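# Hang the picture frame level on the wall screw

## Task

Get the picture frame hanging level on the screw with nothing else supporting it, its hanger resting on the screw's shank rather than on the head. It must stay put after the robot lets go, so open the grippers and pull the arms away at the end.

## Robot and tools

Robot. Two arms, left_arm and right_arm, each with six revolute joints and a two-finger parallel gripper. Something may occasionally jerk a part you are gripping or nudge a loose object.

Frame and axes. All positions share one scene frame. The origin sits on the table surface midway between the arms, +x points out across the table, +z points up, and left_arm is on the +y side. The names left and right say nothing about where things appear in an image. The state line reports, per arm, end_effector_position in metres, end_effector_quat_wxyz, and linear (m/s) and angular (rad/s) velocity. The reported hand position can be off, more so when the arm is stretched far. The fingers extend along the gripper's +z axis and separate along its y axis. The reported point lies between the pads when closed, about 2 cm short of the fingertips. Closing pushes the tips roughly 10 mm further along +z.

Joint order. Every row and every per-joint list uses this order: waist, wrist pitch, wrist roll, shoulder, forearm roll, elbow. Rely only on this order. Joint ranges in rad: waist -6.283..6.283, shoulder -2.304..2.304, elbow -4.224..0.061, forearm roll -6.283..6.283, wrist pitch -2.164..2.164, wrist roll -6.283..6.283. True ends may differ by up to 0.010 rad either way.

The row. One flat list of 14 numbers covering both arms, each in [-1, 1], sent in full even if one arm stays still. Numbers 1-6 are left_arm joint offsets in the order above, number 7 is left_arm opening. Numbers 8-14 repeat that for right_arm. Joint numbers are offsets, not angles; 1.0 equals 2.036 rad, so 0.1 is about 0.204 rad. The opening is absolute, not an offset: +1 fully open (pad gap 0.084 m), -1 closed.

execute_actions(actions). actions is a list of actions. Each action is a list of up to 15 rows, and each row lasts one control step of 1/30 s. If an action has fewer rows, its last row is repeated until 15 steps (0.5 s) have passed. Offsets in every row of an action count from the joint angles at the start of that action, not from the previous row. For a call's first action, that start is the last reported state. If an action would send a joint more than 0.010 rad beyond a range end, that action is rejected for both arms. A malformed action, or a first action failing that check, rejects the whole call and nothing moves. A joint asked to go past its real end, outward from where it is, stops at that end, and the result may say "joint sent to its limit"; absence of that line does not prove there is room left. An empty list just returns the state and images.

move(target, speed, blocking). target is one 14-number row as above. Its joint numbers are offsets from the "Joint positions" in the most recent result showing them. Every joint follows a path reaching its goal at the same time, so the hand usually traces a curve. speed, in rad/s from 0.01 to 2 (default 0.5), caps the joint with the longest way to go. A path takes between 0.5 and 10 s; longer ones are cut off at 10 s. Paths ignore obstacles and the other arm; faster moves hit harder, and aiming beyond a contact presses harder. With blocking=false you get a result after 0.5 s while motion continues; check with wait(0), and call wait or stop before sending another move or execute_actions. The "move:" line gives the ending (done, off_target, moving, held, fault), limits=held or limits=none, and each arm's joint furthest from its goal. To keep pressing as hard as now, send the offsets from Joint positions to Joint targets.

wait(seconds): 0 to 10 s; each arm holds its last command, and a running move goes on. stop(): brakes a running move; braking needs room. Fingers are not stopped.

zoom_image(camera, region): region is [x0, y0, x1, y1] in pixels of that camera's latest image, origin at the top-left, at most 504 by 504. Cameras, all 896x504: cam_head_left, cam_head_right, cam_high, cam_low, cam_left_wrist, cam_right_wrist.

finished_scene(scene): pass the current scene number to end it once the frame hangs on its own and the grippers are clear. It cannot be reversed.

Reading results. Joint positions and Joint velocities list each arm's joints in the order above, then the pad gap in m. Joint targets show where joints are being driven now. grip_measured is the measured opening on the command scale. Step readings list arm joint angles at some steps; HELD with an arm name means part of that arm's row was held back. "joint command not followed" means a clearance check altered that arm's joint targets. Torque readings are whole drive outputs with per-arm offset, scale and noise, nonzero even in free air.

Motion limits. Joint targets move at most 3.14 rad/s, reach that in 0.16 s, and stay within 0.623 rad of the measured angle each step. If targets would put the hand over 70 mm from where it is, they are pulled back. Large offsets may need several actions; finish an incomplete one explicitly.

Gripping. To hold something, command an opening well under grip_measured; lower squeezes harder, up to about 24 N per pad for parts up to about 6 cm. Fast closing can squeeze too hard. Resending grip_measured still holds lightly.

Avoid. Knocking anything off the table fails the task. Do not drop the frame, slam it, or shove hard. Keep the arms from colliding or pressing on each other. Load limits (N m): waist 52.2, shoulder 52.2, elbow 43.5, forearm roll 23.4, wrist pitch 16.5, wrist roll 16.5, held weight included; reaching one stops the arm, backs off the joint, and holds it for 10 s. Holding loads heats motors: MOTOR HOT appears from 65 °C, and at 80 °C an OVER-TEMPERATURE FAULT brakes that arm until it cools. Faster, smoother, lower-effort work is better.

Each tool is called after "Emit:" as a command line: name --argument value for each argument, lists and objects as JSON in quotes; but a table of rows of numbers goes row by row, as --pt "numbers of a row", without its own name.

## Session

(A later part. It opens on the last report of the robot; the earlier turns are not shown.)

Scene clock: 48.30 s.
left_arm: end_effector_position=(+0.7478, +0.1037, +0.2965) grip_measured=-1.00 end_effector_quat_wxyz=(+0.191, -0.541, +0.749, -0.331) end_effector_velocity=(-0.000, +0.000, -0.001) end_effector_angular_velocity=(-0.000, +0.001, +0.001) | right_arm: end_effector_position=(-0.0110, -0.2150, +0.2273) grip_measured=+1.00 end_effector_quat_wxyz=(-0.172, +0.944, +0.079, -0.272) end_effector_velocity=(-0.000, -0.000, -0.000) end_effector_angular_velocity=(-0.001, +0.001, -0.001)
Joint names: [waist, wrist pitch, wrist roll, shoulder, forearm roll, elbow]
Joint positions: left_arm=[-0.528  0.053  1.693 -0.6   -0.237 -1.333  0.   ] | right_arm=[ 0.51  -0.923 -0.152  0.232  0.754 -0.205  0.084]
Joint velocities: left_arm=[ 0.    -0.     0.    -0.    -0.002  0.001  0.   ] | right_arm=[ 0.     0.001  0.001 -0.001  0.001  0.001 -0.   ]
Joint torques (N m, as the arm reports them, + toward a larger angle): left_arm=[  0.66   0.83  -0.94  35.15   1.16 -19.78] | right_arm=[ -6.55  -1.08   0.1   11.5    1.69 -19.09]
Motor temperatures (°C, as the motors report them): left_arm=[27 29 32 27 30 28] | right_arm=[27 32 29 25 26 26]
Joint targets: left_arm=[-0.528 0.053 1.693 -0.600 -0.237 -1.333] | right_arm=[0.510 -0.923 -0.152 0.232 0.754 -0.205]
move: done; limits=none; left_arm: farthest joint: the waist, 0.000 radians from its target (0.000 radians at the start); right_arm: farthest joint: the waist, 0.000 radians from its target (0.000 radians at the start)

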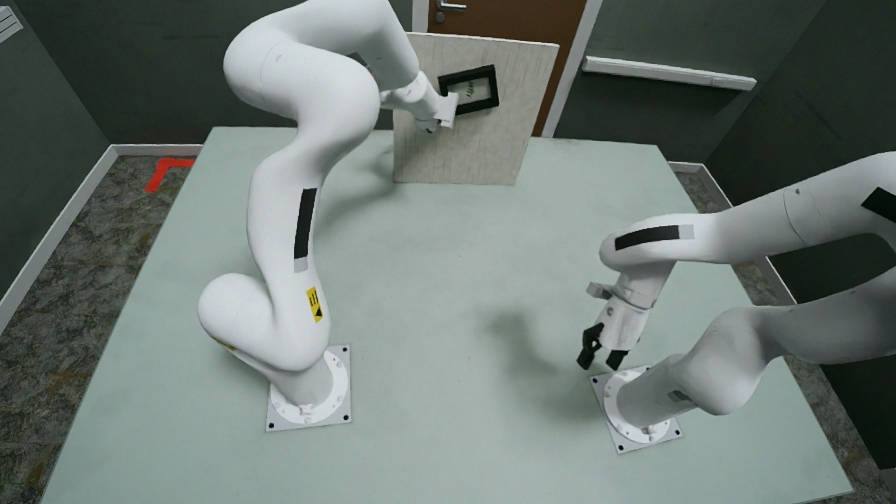

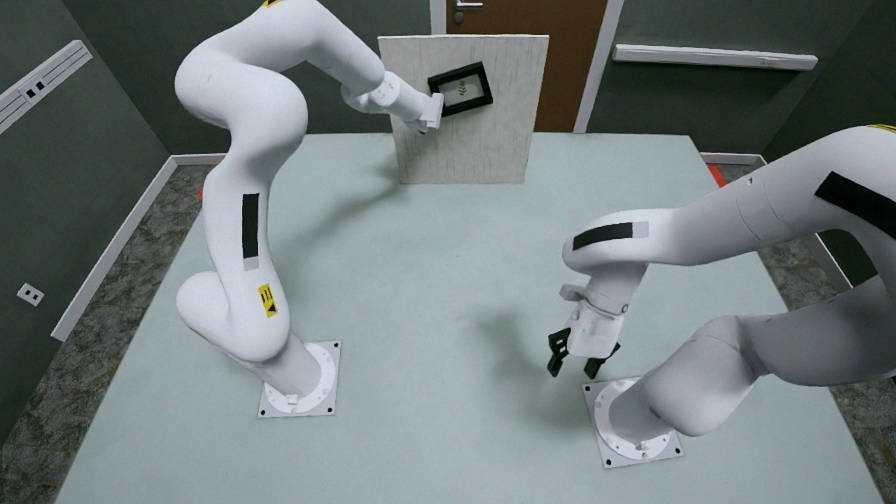

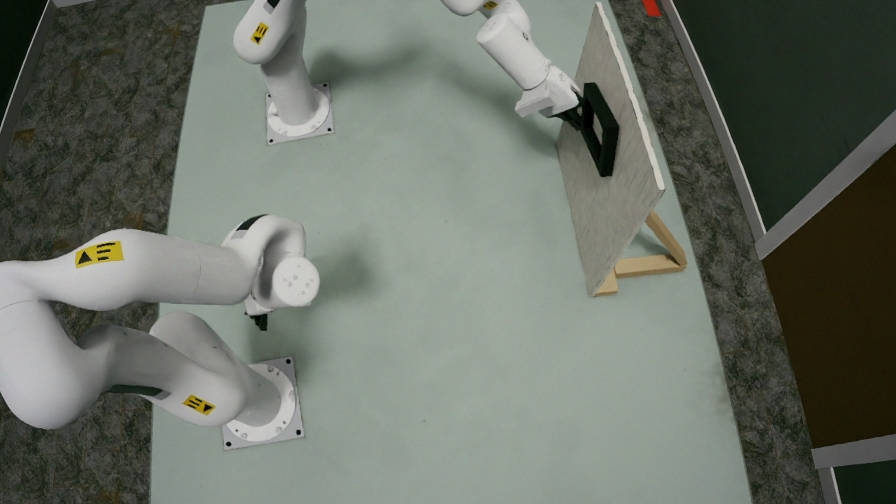

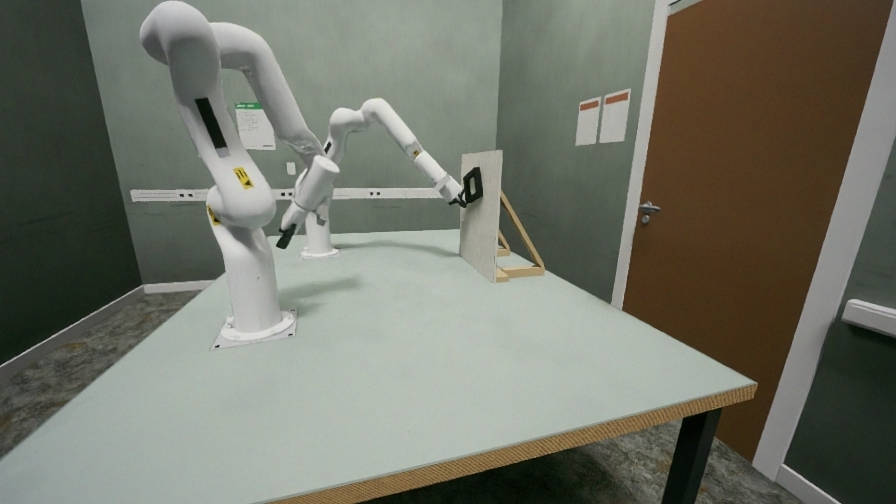

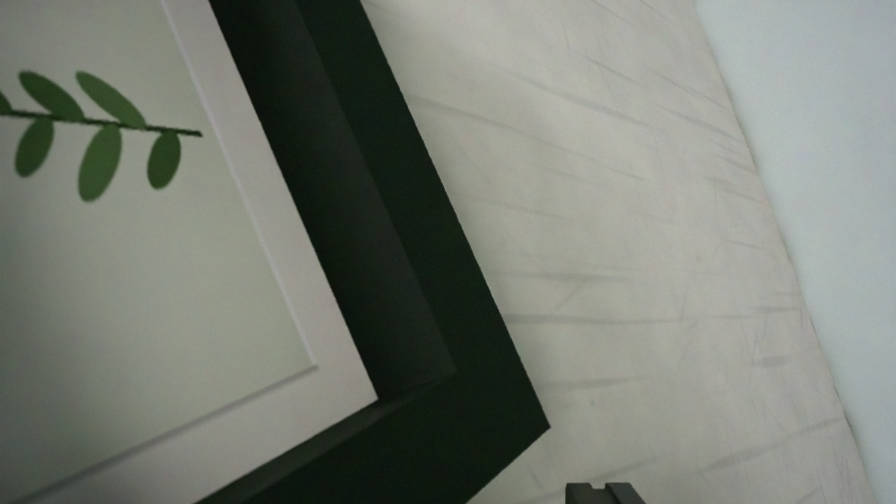

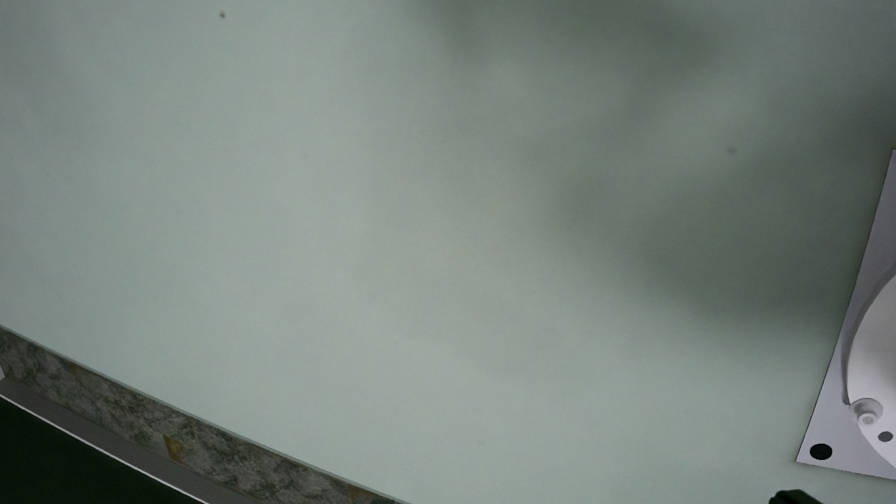

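Emit:
move --target '[0,0,0,0,0,0.254,-1,0,0,0,0,0,0,1]' --speed 0.3

Emit:
move --target '[-0.045,0.626,0,0,0,0,1,0,0,0,0,0,0,1]' --speed 0.6

Scene clock: 52.93 s.
left_arm: end_effector_position=(+0.5066, +0.2169, +0.0663) grip_measured=-1.00 end_effector_quat_wxyz=(+0.071, -0.579, +0.804, -0.114) end_effector_velocity=(-0.001, +0.001, -0.001) end_effector_angular_velocity=(+0.001, +0.003, -0.000) | right_arm: end_effector_position=(-0.0110, -0.2150, +0.2273) grip_measured=+1.00 end_effector_quat_wxyz=(-0.172, +0.944, +0.079, -0.272) end_effector_velocity=(+0.000, +0.000, +0.000) end_effector_angular_velocity=(+0.001, -0.001, +0.002)
Joint names: [waist, wrist pitch, wrist roll, shoulder, forearm roll, elbow]
Joint positions: left_arm=[-0.528  0.054  1.693 -0.6   -0.237 -0.816  0.   ] | right_arm=[ 0.51  -0.923 -0.152  0.232  0.754 -0.205  0.084]
Joint velocities: left_arm=[ 0.    -0.     0.    -0.001  0.001  0.002  0.   ] | right_arm=[ 0.     0.    -0.001 -0.    -0.001 -0.001 -0.   ]
Joint torques (N m, as the arm reports them, + toward a larger angle): left_arm=[  0.4    0.4   -0.86  29.56   0.86 -12.4 ] | right_arm=[ -6.83  -1.01   0.16  12.04   1.64 -18.72]
Motor temperatures (°C, as the motors report them): left_arm=[27 29 32 27 30 28] | right_arm=[27 32 29 25 26 26]
Joint targets: left_arm=[-0.528 0.053 1.693 -0.600 -0.237 -0.815] | right_arm=[0.510 -0.923 -0.152 0.232 0.754 -0.205]
move: done; limits=none; left_arm: farthest joint: the wrist pitch, 0.001 radians from its target (0.000 radians at the start); right_arm: farthest joint: the waist, 0.000 radians from its target (0.000 radians at the start)

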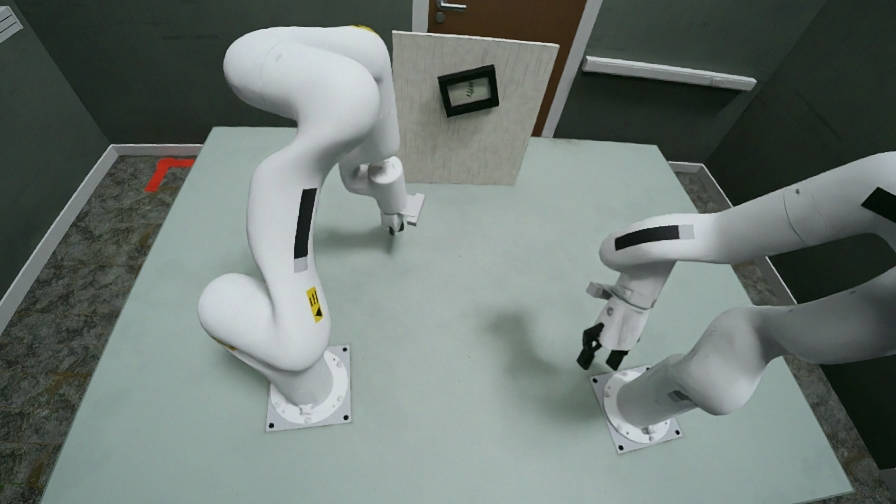

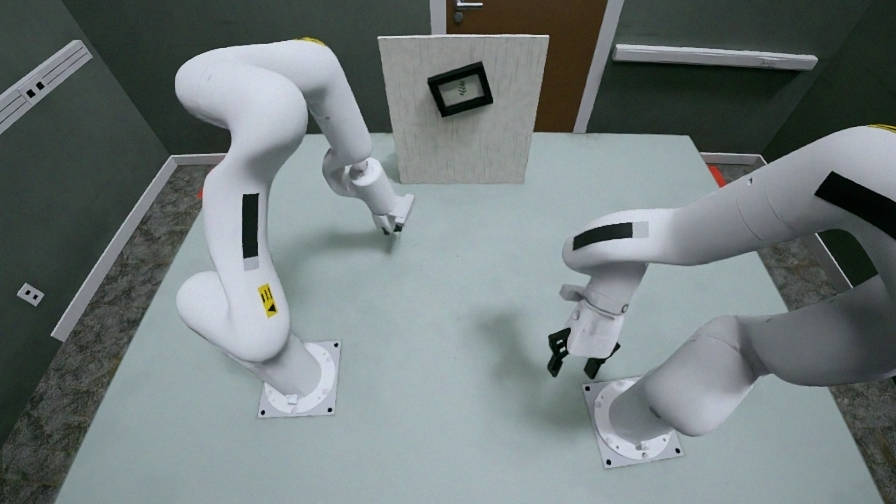

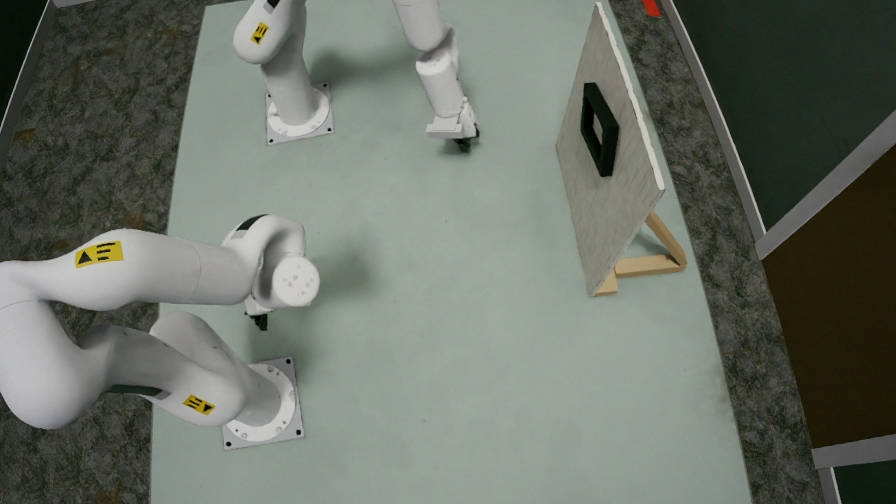

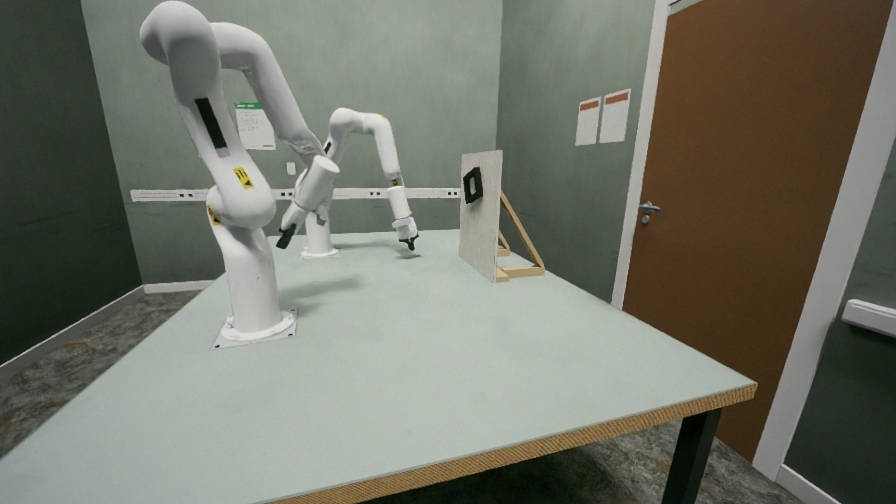

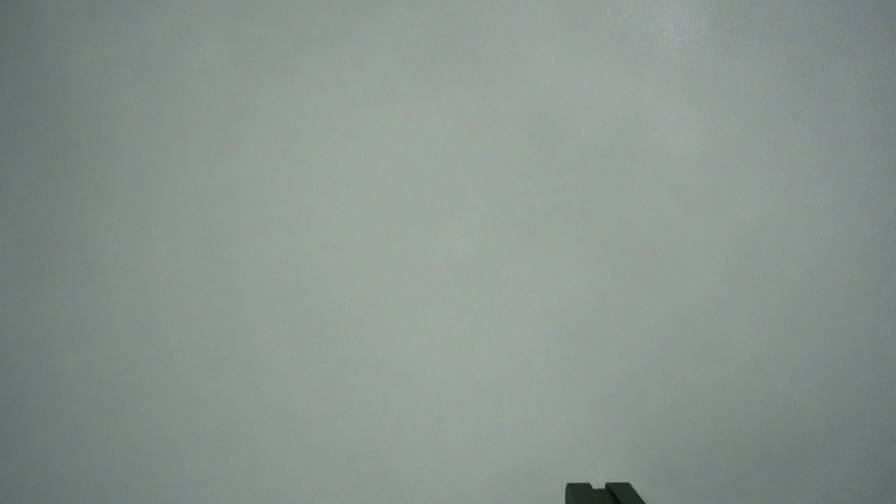

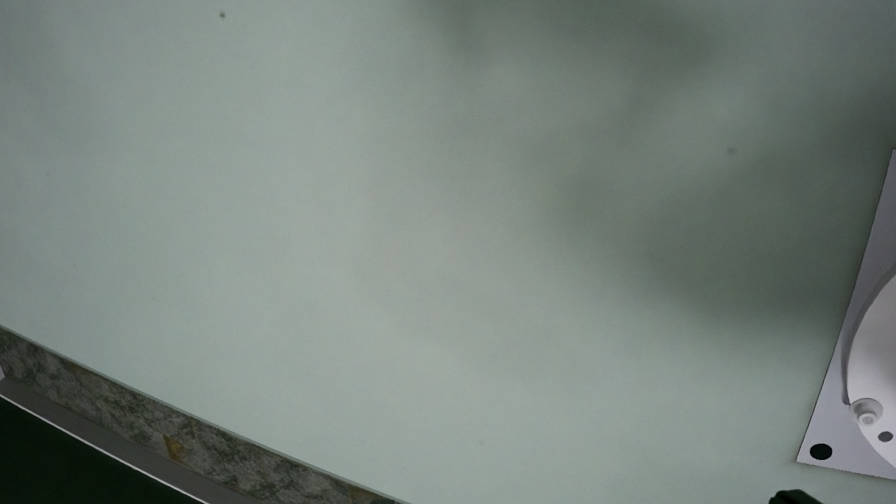

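Scene clock: 55.50 s.
left_arm: end_effector_position=(+0.6605, +0.1322, +0.2940) grip_measured=+1.00 end_effector_quat_wxyz=(+0.432, -0.405, +0.593, -0.545) end_effector_velocity=(+0.000, +0.000, +0.000) end_effector_angular_velocity=(-0.001, -0.001, +0.001) | right_arm: end_effector_position=(-0.0110, -0.2150, +0.2273) grip_measured=+1.00 end_effector_quat_wxyz=(-0.172, +0.944, +0.079, -0.272) end_effector_velocity=(-0.001, -0.000, -0.000) end_effector_angular_velocity=(-0.000, +0.001, -0.000)
Joint names: [waist, wrist pitch, wrist roll, shoulder, forearm roll, elbow]
Joint positions: left_arm=[-0.62   1.328  1.693 -0.6   -0.237 -0.816  0.084] | right_arm=[ 0.51  -0.923 -0.152  0.232  0.754 -0.205  0.084]
Joint velocities: left_arm=[-0.     0.001  0.    -0.    -0.001 -0.001  0.   ] | right_arm=[ 0.    -0.001  0.     0.001  0.001  0.001 -0.   ]
Joint torques (N m, as the arm reports them, + toward a larger angle): left_arm=[  1.23   1.2   -0.81  30.1    1.12 -13.55] | right_arm=[ -6.21  -1.07   0.12  12.84   1.52 -18.83]
Motor temperatures (°C, as the motors report them): left_arm=[27 29 32 27 30 28] | right_arm=[27 32 29 25 26 26]
Joint targets: left_arm=[-0.620 1.328 1.693 -0.600 -0.237 -0.816] | right_arm=[0.510 -0.923 -0.152 0.232 0.754 -0.205]
move: done; limits=none; left_arm: farthest joint: the wrist pitch, 0.001 radians from its target (1.275 radians at the start); right_arm: farthest joint: the waist, 0.000 radians from its target (0.000 radians at the start)

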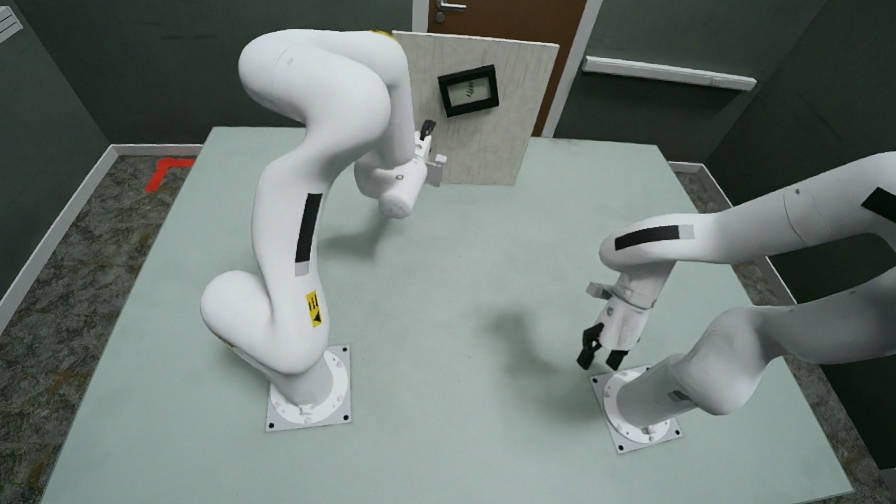

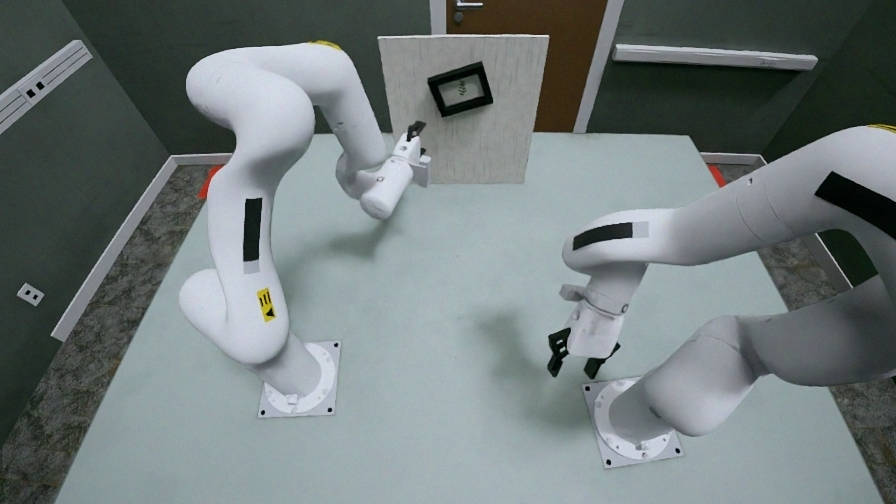

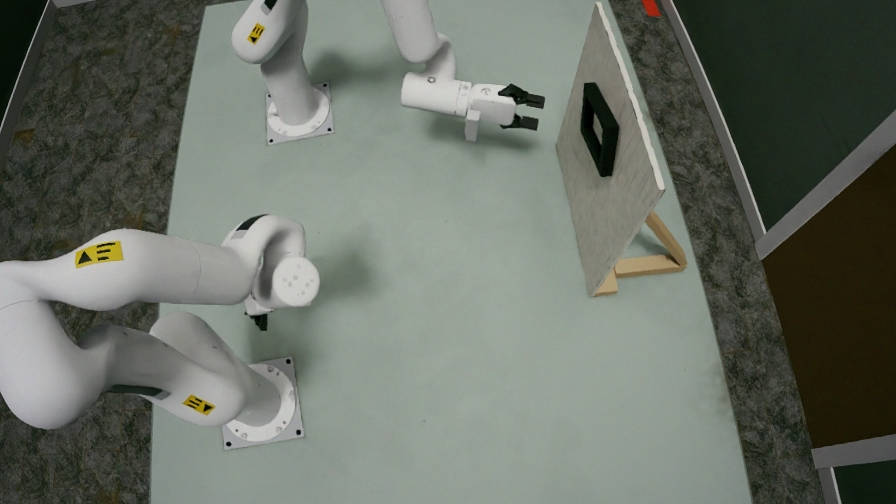

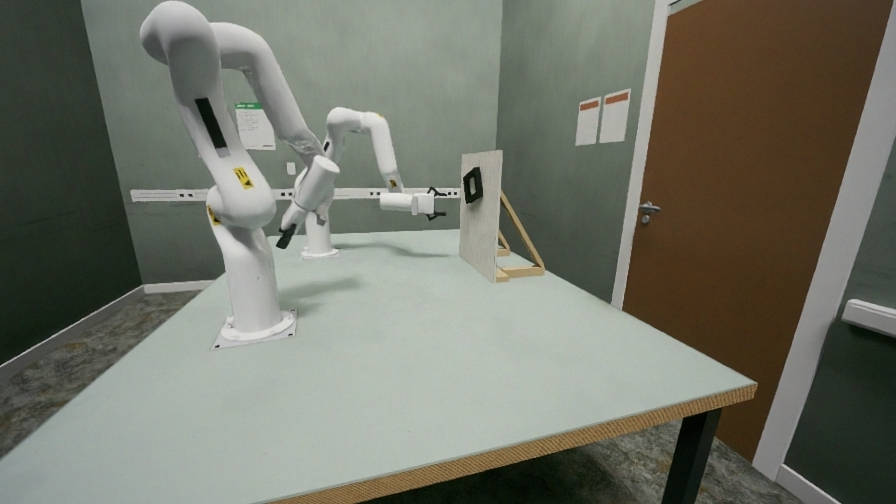

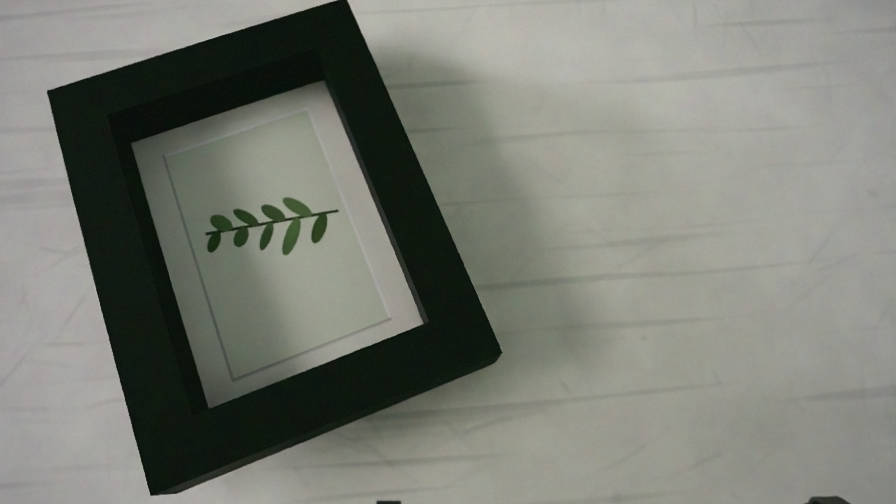

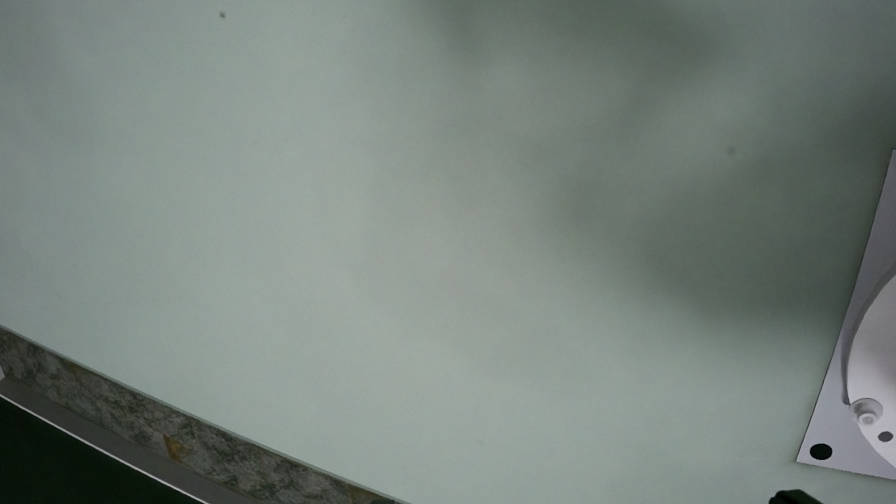

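Emit:
move --target '[-0.012,-0.035,0,-0.075,0,-0.11,1,0,0,0,0,0,0,1]' --speed 0.3

Scene clock: 57.77 s.
left_arm: end_effector_position=(+0.7146, +0.0774, +0.2743) grip_measured=+1.00 end_effector_quat_wxyz=(+0.420, -0.402, +0.596, -0.554) end_effector_velocity=(+0.000, -0.000, -0.000) end_effector_angular_velocity=(+0.001, +0.000, +0.001) | right_arm: end_effector_position=(-0.0110, -0.2150, +0.2273) grip_measured=+1.00 end_effector_quat_wxyz=(-0.172, +0.944, +0.079, -0.272) end_effector_velocity=(-0.000, +0.000, -0.000) end_effector_angular_velocity=(+0.000, -0.000, -0.001)
Joint names: [waist, wrist pitch, wrist roll, shoulder, forearm roll, elbow]
Joint positions: left_arm=[-0.644  1.256  1.693 -0.752 -0.237 -1.04   0.084] | right_arm=[ 0.51  -0.923 -0.152  0.232  0.754 -0.205  0.084]
Joint velocities: left_arm=[-0.    -0.001  0.001 -0.001 -0.001 -0.001  0.   ] | right_arm=[-0.     0.001 -0.     0.     0.001  0.001 -0.   ]
Joint torques (N m, as the arm reports them, + toward a larger angle): left_arm=[  0.55   1.19  -0.89  33.8    1.24 -14.58] | right_arm=[ -5.66  -1.01   0.1   12.54   1.84 -18.61]
Motor temperatures (°C, as the motors report them): left_arm=[27 29 32 27 30 28] | right_arm=[27 32 29 25 26 26]
Joint targets: left_arm=[-0.644 1.256 1.693 -0.753 -0.237 -1.040] | right_arm=[0.510 -0.923 -0.152 0.232 0.754 -0.205]
move: done; limits=none; left_arm: farthest joint: the waist, 0.000 radians from its target (0.025 radians at the start); right_arm: farthest joint: the waist, 0.000 radians from its target (0.000 radians at the start)

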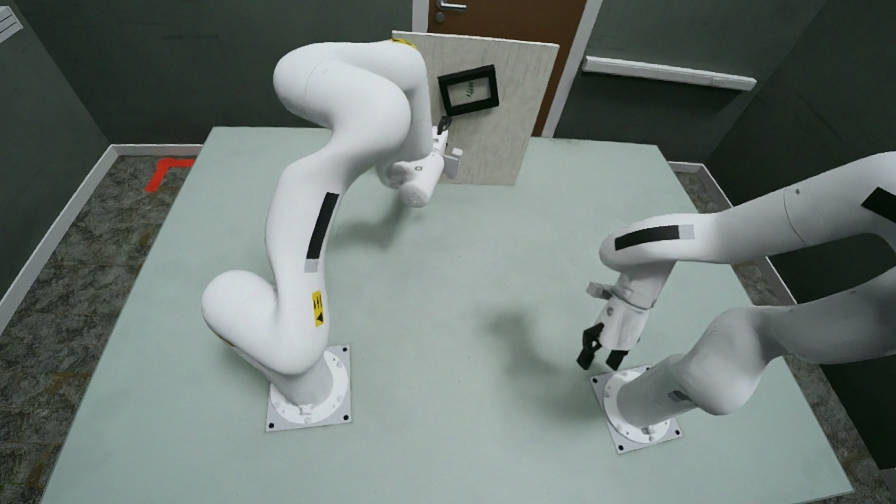

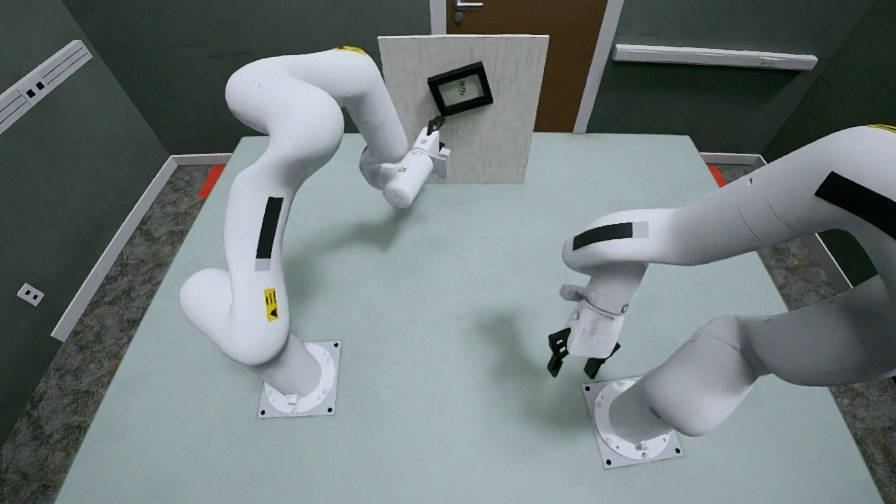

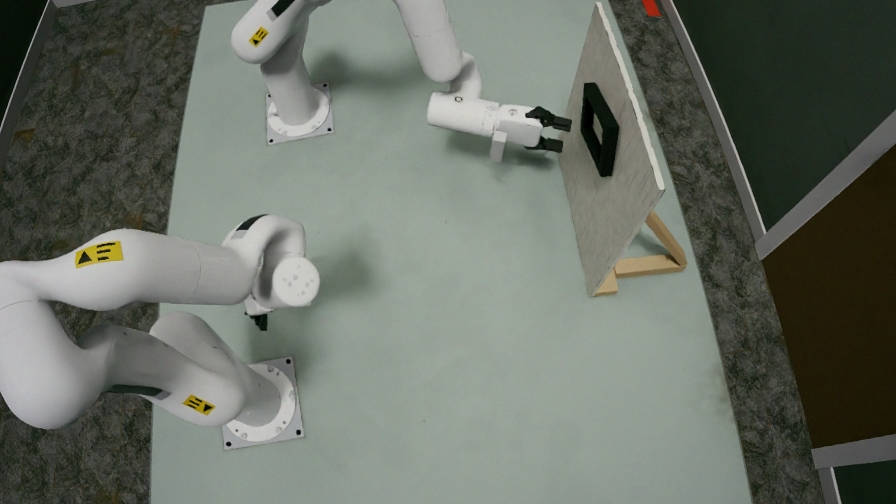

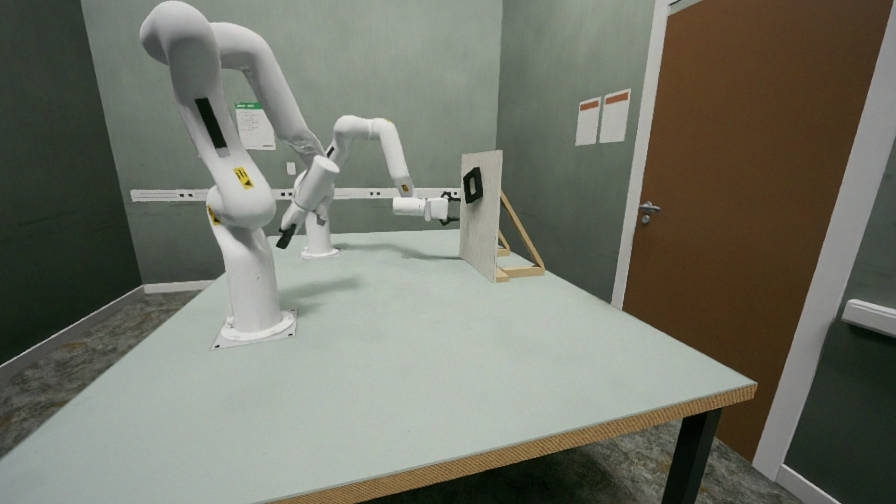

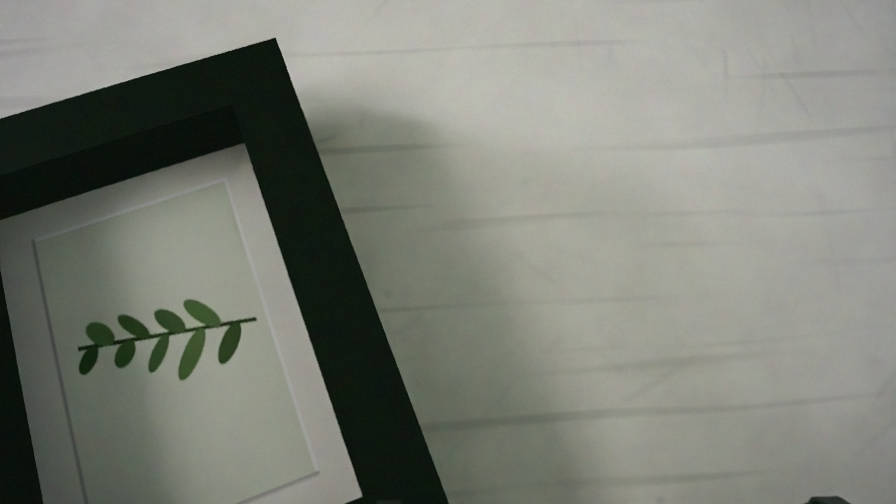

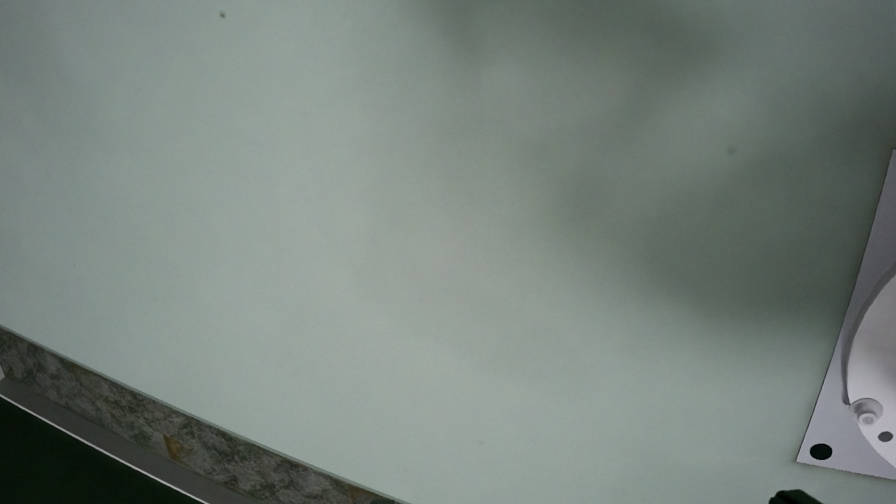

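Emit:
move --target '[0,-0.025,0,0.026,0,0,1,0,0,0,0,0,0,1]' --speed 0.2

Scene clock: 59.17 s.
left_arm: end_effector_position=(+0.7172, +0.0747, +0.3025) grip_measured=+1.00 end_effector_quat_wxyz=(+0.415, -0.404, +0.595, -0.557) end_effector_velocity=(+0.000, -0.000, +0.002) end_effector_angular_velocity=(-0.002, -0.002, +0.000) | right_arm: end_effector_position=(-0.0110, -0.2150, +0.2273) grip_measured=+1.00 end_effector_quat_wxyz=(-0.172, +0.944, +0.079, -0.272) end_effector_velocity=(-0.000, -0.000, +0.000) end_effector_angular_velocity=(-0.001, +0.001, -0.001)
Joint names: [waist, wrist pitch, wrist roll, shoulder, forearm roll, elbow]
Joint positions: left_arm=[-0.644  1.206  1.693 -0.7   -0.237 -1.04   0.084] | right_arm=[ 0.51  -0.923 -0.152  0.232  0.754 -0.205  0.084]
Joint velocities: left_arm=[ 0.     0.    -0.001  0.001  0.    -0.001 -0.   ] | right_arm=[-0.001 -0.001  0.002  0.    -0.001  0.    -0.   ]
Joint torques (N m, as the arm reports them, + toward a larger angle): left_arm=[  0.35   1.1   -0.9   34.1    1.03 -15.41] | right_arm=[ -7.24  -1.09   0.15  12.78   1.91 -19.07]
Motor temperatures (°C, as the motors report them): left_arm=[27 29 32 27 30 28] | right_arm=[27 32 29 25 26 26]
Joint targets: left_arm=[-0.644 1.206 1.693 -0.699 -0.237 -1.040] | right_arm=[0.510 -0.923 -0.152 0.232 0.754 -0.205]
move: done; limits=none; left_arm: farthest joint: the shoulder, 0.001 radians from its target (0.053 radians at the start); right_arm: farthest joint: the waist, 0.000 radians from its target (0.000 radians at the start)

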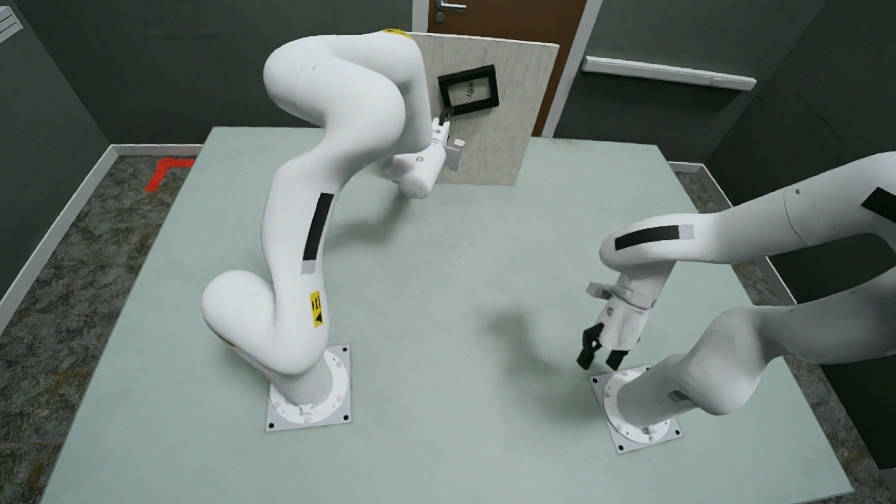

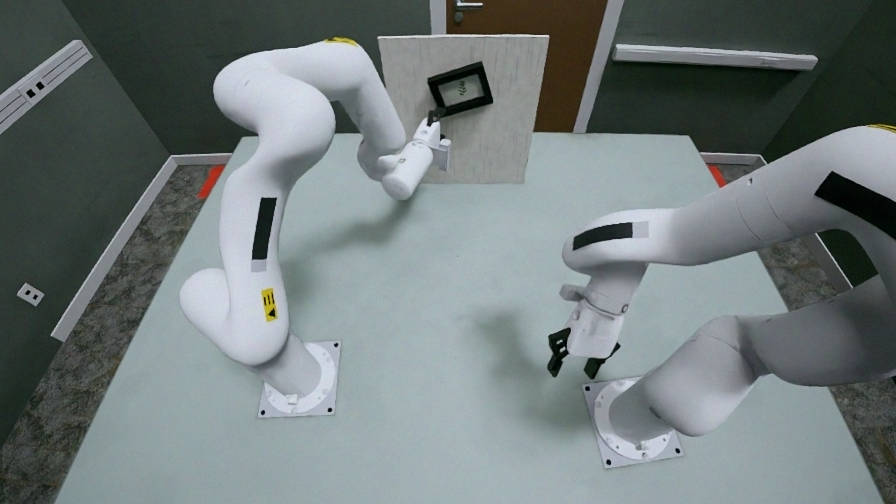

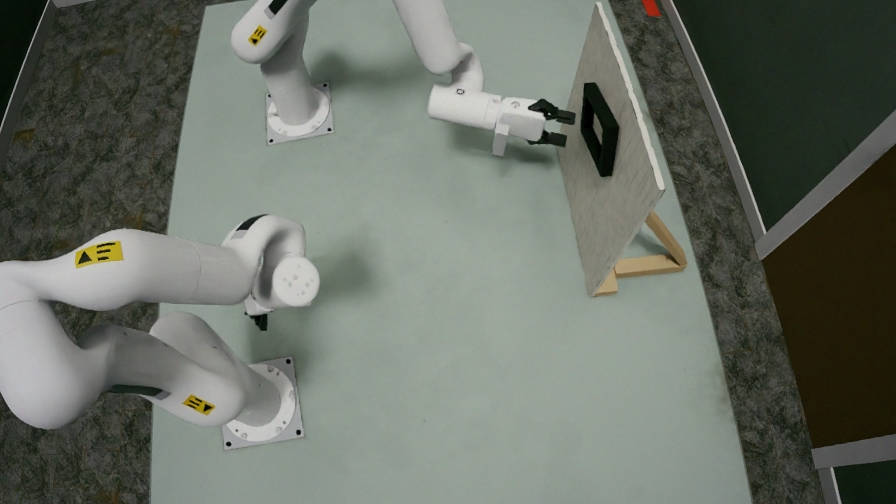

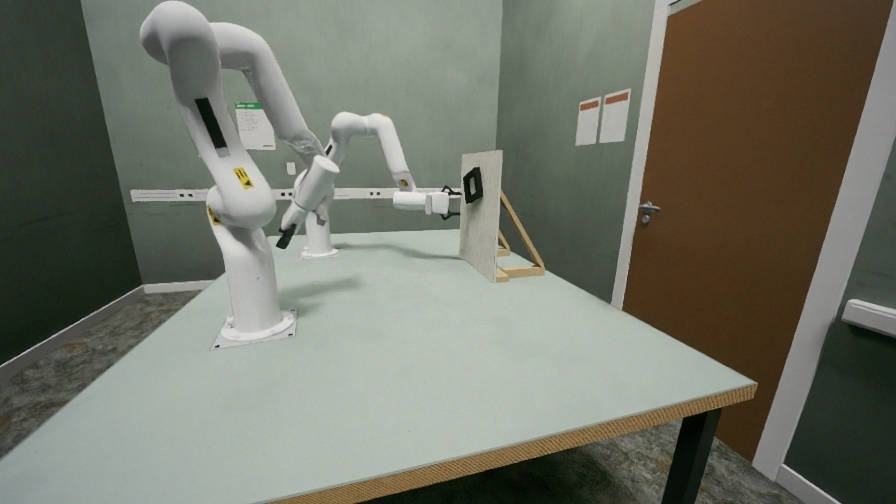

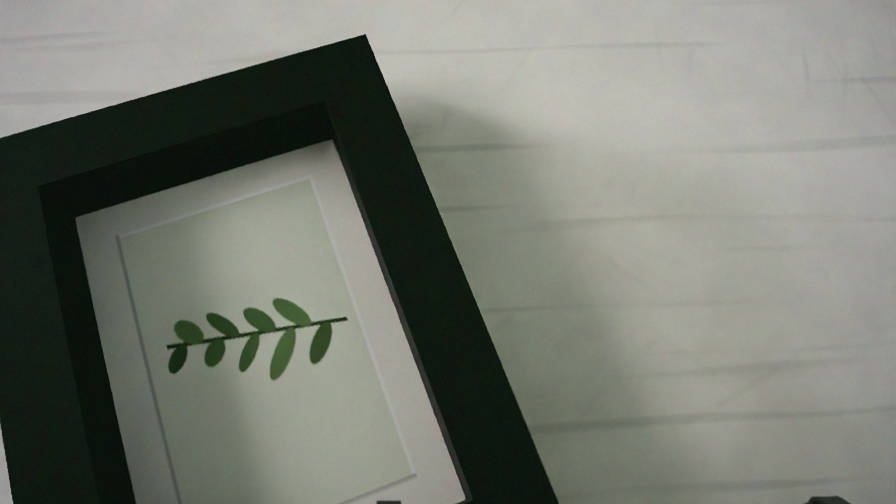

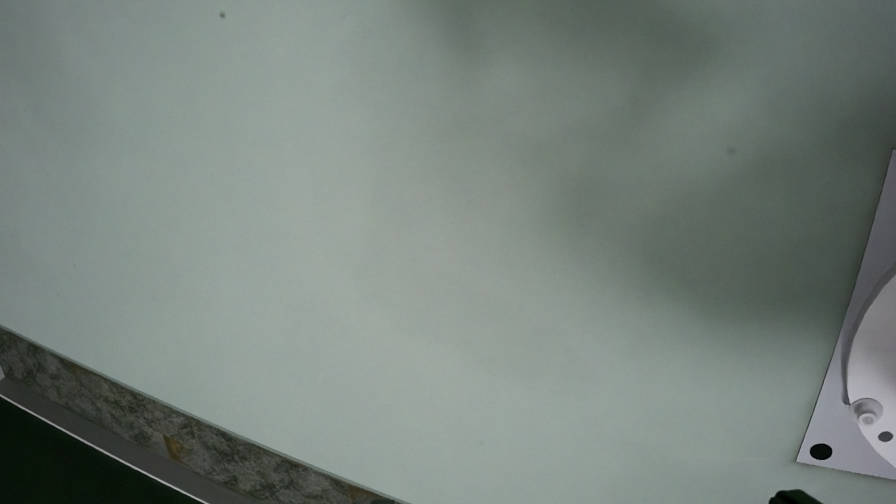

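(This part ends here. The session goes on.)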